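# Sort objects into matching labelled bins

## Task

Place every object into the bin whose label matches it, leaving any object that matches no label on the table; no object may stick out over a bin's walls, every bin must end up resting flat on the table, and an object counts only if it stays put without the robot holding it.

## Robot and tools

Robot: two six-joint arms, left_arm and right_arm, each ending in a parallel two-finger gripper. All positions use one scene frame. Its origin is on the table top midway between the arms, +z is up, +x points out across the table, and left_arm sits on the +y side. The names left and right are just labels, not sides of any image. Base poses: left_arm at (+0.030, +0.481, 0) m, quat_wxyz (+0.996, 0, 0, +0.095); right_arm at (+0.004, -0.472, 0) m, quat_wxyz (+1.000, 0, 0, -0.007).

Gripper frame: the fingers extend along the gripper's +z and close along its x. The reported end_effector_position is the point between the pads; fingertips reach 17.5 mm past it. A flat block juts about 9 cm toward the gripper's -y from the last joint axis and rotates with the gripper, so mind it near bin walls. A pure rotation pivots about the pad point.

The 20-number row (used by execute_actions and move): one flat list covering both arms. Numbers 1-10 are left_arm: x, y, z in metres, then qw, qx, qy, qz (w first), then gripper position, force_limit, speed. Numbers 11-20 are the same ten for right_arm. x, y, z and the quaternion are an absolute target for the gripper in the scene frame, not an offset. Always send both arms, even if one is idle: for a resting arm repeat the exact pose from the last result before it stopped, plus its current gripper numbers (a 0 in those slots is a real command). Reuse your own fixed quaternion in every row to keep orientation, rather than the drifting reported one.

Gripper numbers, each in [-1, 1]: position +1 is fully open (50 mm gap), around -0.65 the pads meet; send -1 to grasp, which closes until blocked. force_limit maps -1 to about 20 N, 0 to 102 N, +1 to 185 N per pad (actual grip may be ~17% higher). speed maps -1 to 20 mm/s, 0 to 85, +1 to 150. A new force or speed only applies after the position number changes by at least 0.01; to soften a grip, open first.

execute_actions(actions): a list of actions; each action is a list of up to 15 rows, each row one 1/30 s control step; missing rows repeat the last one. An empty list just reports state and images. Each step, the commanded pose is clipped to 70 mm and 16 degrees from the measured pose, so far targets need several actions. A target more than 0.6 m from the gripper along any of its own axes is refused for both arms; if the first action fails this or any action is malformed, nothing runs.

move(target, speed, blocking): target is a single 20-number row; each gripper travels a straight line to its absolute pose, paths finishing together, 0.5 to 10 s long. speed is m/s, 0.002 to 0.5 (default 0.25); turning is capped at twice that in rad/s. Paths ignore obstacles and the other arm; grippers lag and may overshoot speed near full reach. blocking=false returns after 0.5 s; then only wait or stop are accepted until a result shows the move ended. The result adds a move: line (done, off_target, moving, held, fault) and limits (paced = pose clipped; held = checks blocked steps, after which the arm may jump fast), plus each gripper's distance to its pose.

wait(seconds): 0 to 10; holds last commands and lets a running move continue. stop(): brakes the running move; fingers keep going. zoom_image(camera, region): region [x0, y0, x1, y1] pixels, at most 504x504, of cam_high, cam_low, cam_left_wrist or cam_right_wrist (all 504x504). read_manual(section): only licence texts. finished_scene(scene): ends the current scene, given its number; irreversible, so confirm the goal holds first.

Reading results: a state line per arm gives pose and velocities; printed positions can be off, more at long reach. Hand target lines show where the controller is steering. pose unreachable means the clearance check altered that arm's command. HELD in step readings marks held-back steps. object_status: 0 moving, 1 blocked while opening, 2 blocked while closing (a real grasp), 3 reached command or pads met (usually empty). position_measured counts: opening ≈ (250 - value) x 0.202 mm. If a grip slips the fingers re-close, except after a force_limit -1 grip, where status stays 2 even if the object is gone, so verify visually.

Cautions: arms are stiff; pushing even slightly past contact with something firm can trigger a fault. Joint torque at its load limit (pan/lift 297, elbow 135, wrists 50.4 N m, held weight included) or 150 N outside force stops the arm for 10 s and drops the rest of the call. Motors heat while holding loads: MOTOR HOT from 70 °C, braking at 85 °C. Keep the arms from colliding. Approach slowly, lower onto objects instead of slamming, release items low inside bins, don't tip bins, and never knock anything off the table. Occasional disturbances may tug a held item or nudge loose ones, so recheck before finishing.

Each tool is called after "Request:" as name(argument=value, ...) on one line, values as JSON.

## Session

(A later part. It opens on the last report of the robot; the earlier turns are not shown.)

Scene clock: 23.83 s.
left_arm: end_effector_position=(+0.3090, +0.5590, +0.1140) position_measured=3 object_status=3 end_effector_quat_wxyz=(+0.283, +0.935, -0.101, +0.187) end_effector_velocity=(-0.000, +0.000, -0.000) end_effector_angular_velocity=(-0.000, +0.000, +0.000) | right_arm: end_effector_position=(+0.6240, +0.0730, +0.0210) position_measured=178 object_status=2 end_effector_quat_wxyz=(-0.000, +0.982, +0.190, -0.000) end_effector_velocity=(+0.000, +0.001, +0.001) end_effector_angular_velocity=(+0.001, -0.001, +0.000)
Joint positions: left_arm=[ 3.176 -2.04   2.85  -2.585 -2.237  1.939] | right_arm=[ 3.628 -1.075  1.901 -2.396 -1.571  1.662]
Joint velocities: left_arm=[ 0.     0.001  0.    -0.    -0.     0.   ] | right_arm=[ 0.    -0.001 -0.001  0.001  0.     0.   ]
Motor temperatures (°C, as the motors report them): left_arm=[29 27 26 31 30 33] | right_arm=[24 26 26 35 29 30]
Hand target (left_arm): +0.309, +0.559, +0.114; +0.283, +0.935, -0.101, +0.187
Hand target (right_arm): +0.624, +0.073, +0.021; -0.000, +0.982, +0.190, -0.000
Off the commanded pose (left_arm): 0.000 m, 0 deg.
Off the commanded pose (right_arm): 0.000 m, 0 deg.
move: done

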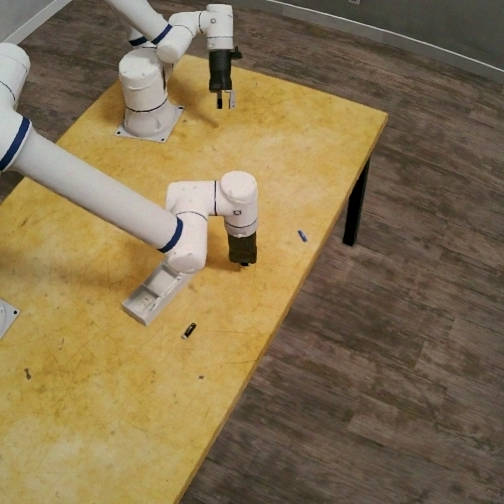

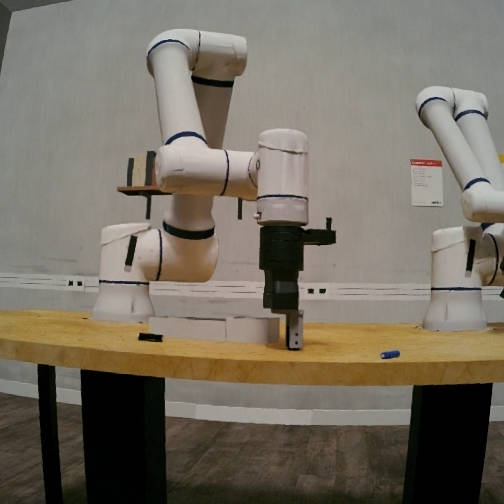

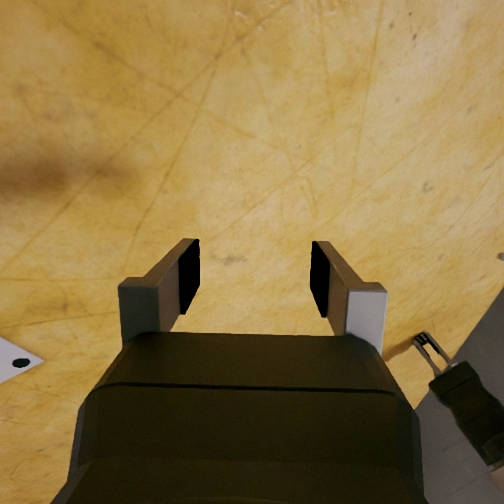

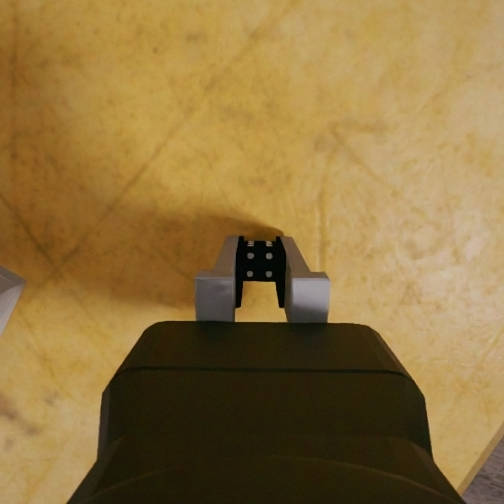

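Request:
move(target=[0.309,0.559,0.114,0.283,0.935,-0.101,0.187,1,0,0,0.437,-0.184,0.15,0,0.997,-0.078,0,-1,-0.6,0], speed=0.4)

Request:
move(target=[0.309,0.559,0.114,0.283,0.935,-0.101,0.187,1,0,0,0.437,-0.184,0.036,0,0.997,-0.078,0,-1,-0.6,0], speed=0.18)

Request:
execute_actions(actions=[[[0.309,0.559,0.114,0.283,0.935,-0.101,0.187,1,0,0,0.437,-0.184,0.036,0,0.997,-0.078,0,0.2,-0.6,0]]])

Request:
move(target=[0.309,0.559,0.114,0.283,0.935,-0.101,0.187,1,0,0,0.437,-0.184,0.1,0,0.997,-0.078,0,0.2,-0.6,0])

Request:
zoom_image(camera="cam_high", region=[0,330,100,420])

Scene clock: 25.70 s.
left_arm: end_effector_position=(+0.3090, +0.5590, +0.1140) position_measured=3 object_status=3 end_effector_quat_wxyz=(+0.283, +0.935, -0.101, +0.187) end_effector_velocity=(+0.000, -0.000, +0.001) end_effector_angular_velocity=(+0.001, -0.003, -0.002) | right_arm: end_effector_position=(+0.4371, -0.1831, +0.1503) position_measured=178 object_status=2 end_effector_quat_wxyz=(-0.001, +0.997, -0.078, -0.000) end_effector_velocity=(-0.001, -0.001, +0.001) end_effector_angular_velocity=(+0.000, -0.000, +0.000)
Joint positions: left_arm=[ 3.176 -2.04   2.85  -2.585 -2.237  1.939] | right_arm=[ 3.345 -1.721  2.397 -2.247 -1.57   1.917]
Joint velocities: left_arm=[-0.002 -0.002  0.    -0.     0.     0.   ] | right_arm=[-0.002 -0.006  0.002  0.004  0.    -0.002]
Motor temperatures (°C, as the motors report them): left_arm=[29 27 26 31 30 33] | right_arm=[24 26 26 35 29 30]
Hand target (left_arm): +0.309, +0.559, +0.114; +0.283, +0.935, -0.101, +0.187
Hand target (right_arm): +0.437, -0.183, +0.150; -0.001, +0.997, -0.078, -0.000
Off the commanded pose (left_arm): 0.000 m, 0 deg.
Off the commanded pose (right_arm): 0.001 m, 0 deg.
move: done

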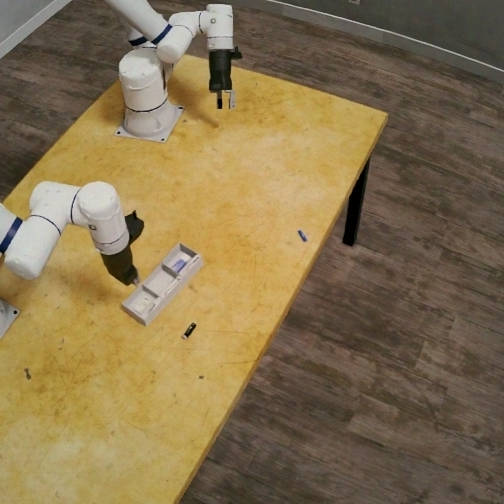

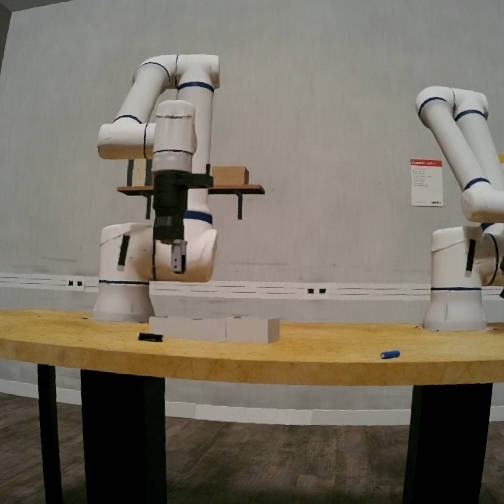

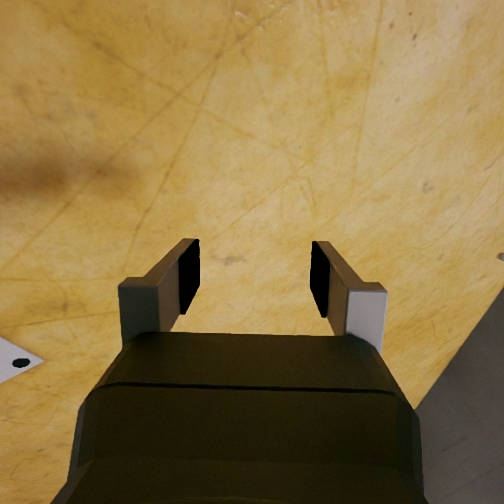

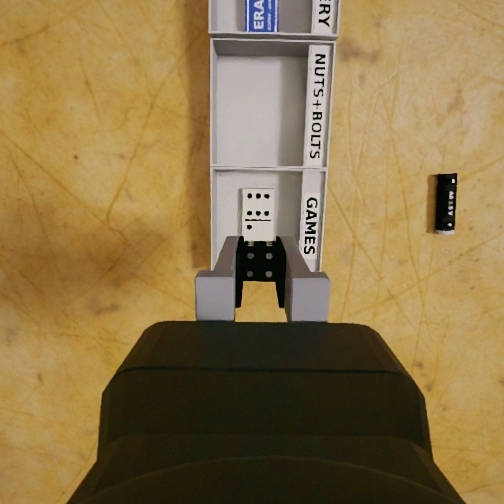

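Scene clock: 26.87 s.
left_arm: end_effector_position=(+0.3090, +0.5590, +0.1140) position_measured=3 object_status=3 end_effector_quat_wxyz=(+0.283, +0.935, -0.101, +0.187) end_effector_velocity=(-0.000, +0.001, -0.000) end_effector_angular_velocity=(-0.000, +0.001, +0.002) | right_arm: end_effector_position=(+0.4365, -0.1841, +0.0365) position_measured=178 object_status=2 end_effector_quat_wxyz=(+0.000, +0.997, -0.078, -0.000) end_effector_velocity=(+0.002, -0.000, -0.001) end_effector_angular_velocity=(+0.000, -0.004, -0.000)
Joint positions: left_arm=[ 3.176 -2.04   2.85  -2.585 -2.237  1.939] | right_arm=[ 3.344 -1.508  2.497 -2.56  -1.571  1.916]
Joint velocities: left_arm=[ 0.002  0.001 -0.    -0.     0.    -0.   ] | right_arm=[-0.001  0.003  0.001 -0.008 -0.001 -0.001]
Motor temperatures (°C, as the motors report them): left_arm=[29 27 26 31 30 33] | right_arm=[24 26 26 35 29 30]
Hand target (left_arm): +0.309, +0.559, +0.114; +0.283, +0.935, -0.101, +0.187
Hand target (right_arm): +0.437, -0.184, +0.036; -0.000, +0.997, -0.078, -0.000
Off the commanded pose (left_arm): 0.000 m, 0 deg.
Off the commanded pose (right_arm): 0.001 m, 0 deg.
move: done

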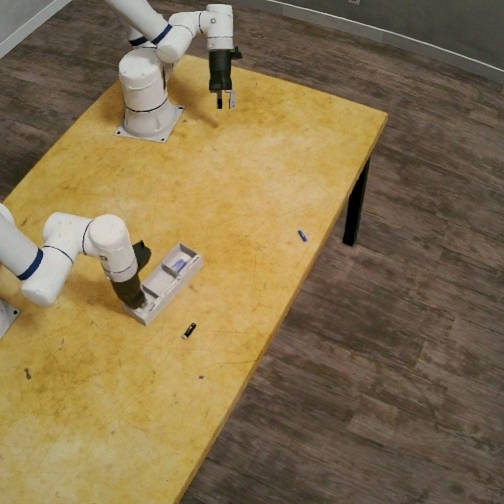

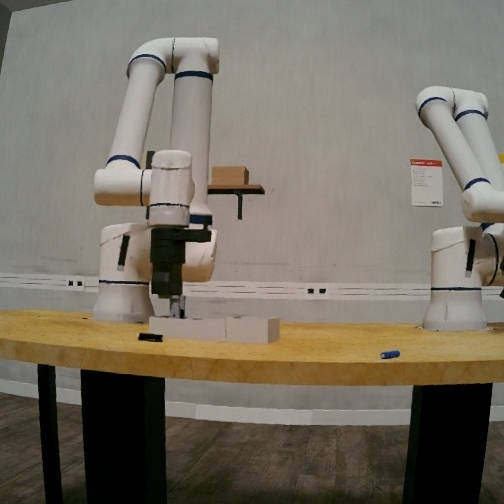

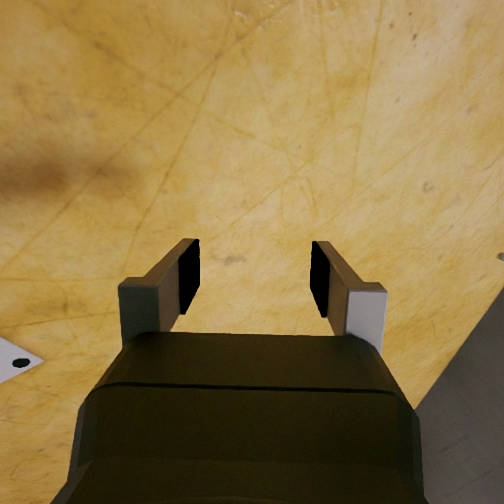

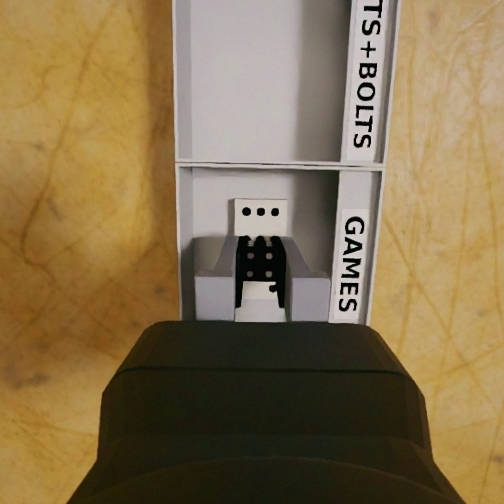

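Scene clock: 27.37 s.
left_arm: end_effector_position=(+0.3090, +0.5590, +0.1140) position_measured=3 object_status=3 end_effector_quat_wxyz=(+0.283, +0.935, -0.101, +0.187) end_effector_velocity=(+0.000, +0.000, +0.001) end_effector_angular_velocity=(+0.000, -0.002, -0.000) | right_arm: end_effector_position=(+0.4370, -0.1840, +0.0360) position_measured=123 object_status=3 end_effector_quat_wxyz=(+0.000, +0.997, -0.078, -0.000) end_effector_velocity=(+0.001, +0.000, +0.001) end_effector_angular_velocity=(-0.001, -0.004, +0.001)
Joint positions: left_arm=[ 3.176 -2.04   2.85  -2.585 -2.237  1.939] | right_arm=[ 3.344 -1.506  2.497 -2.561 -1.571  1.916]
Joint velocities: left_arm=[-0.    -0.001 -0.001  0.     0.    -0.   ] | right_arm=[ 0.001 -0.001 -0.    -0.002 -0.001  0.   ]
Motor temperatures (°C, as the motors report them): left_arm=[29 27 26 31 30 33] | right_arm=[24 26 26 35 29 30]
Hand target (left_arm): +0.309, +0.559, +0.114; +0.283, +0.935, -0.101, +0.187
Hand target (right_arm): +0.437, -0.184, +0.036; +0.000, +0.997, -0.078, +0.000
Off the commanded pose (left_arm): 0.000 m, 0 deg.
Off the commanded pose (right_arm): 0.000 m, 0 deg.
Step readings (end_effector_position):
0: left_arm (+0.3090, +0.5590, +0.1140) | right_arm (+0.4365, -0.1841, +0.0365)
1: left_arm (+0.3090, +0.5590, +0.1140) | right_arm (+0.4366, -0.1841, +0.0364)
2: left_arm (+0.3090, +0.5590, +0.1140) | right_arm (+0.4366, -0.1841, +0.0362)
4: left_arm (+0.3090, +0.5590, +0.1140) | right_arm (+0.4366, -0.1841, +0.0360)
8: left_arm (+0.3090, +0.5590, +0.1140) | right_arm (+0.4367, -0.1841, +0.0359)
15: end_effector_position above

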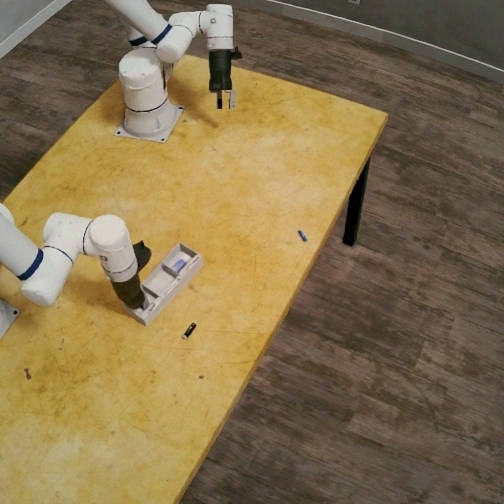

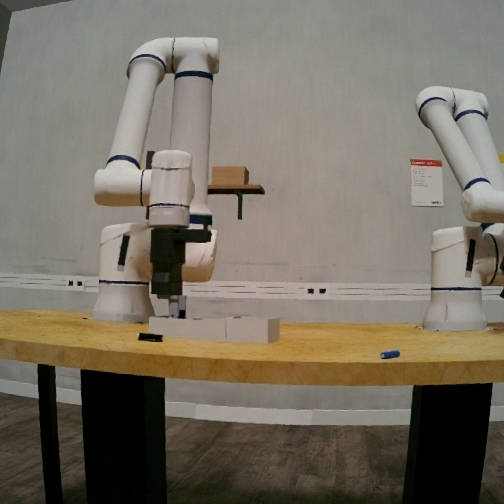

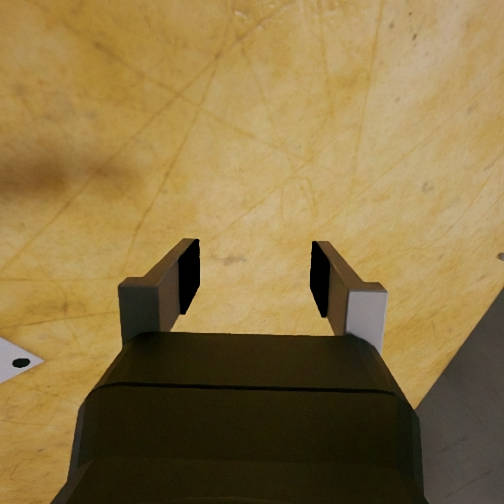

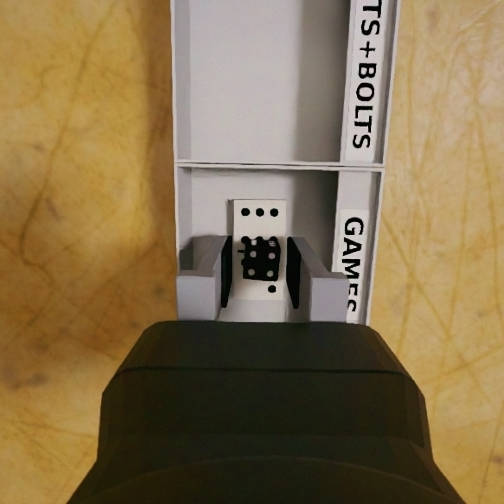

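Scene clock: 28.27 s.
left_arm: end_effector_position=(+0.3090, +0.5590, +0.1140) position_measured=3 object_status=3 end_effector_quat_wxyz=(+0.283, +0.935, -0.101, +0.187) end_effector_velocity=(+0.001, +0.000, +0.000) end_effector_angular_velocity=(+0.000, -0.001, +0.000) | right_arm: end_effector_position=(+0.4372, -0.1839, +0.0996) position_measured=123 object_status=3 end_effector_quat_wxyz=(-0.000, +0.997, -0.078, +0.000) end_effector_velocity=(+0.001, -0.001, +0.003) end_effector_angular_velocity=(-0.002, -0.002, -0.003)
Joint positions: left_arm=[ 3.176 -2.04   2.85  -2.585 -2.237  1.939] | right_arm=[ 3.344 -1.637  2.447 -2.381 -1.571  1.916]
Joint velocities: left_arm=[ 0.     0.    -0.001 -0.     0.     0.   ] | right_arm=[-0.002 -0.005 -0.003  0.006 -0.002  0.001]
Motor temperatures (°C, as the motors report them): left_arm=[29 27 26 31 30 33] | right_arm=[24 26 26 35 29 30]
Hand target (left_arm): +0.309, +0.559, +0.114; +0.283, +0.935, -0.101, +0.187
Hand target (right_arm): +0.437, -0.184, +0.100; -0.000, +0.997, -0.078, +0.000
Off the commanded pose (left_arm): 0.000 m, 0 deg.
Off the commanded pose (right_arm): 0.000 m, 0 deg.
move: done

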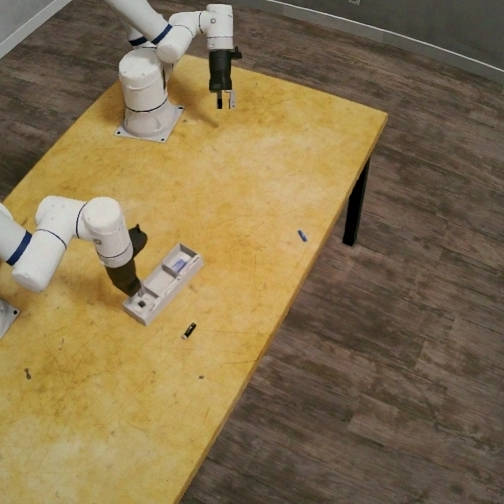

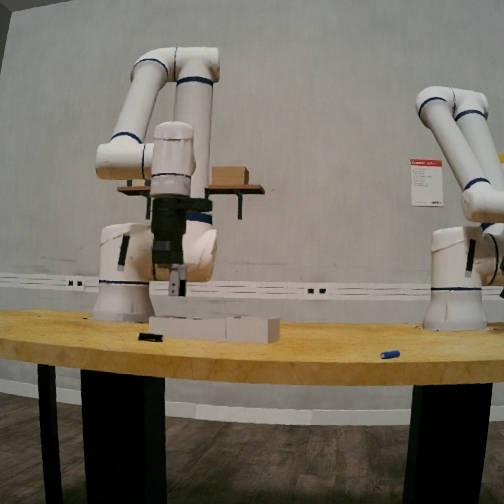

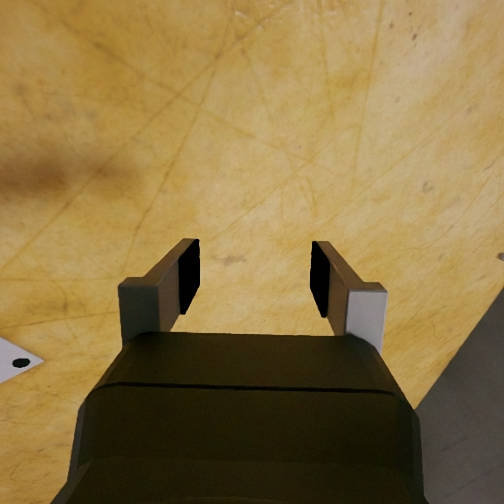

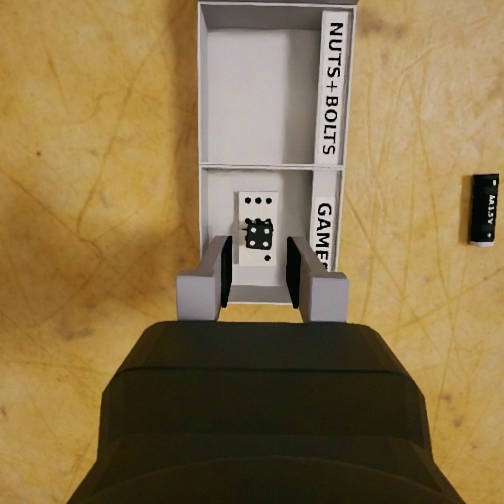

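Region (0, 330, 100, 420) of cam_high's 504x504 image, scaled by 5.040, with more detail than that image has; it fills the top 454 rows of this view, and the rest is white.

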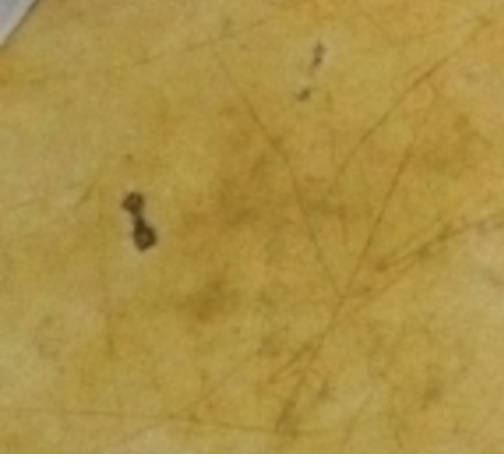

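That dark spot is only a mark on the table.

Request:
finished_scene(scene=2)

The scene is finished: the task was done.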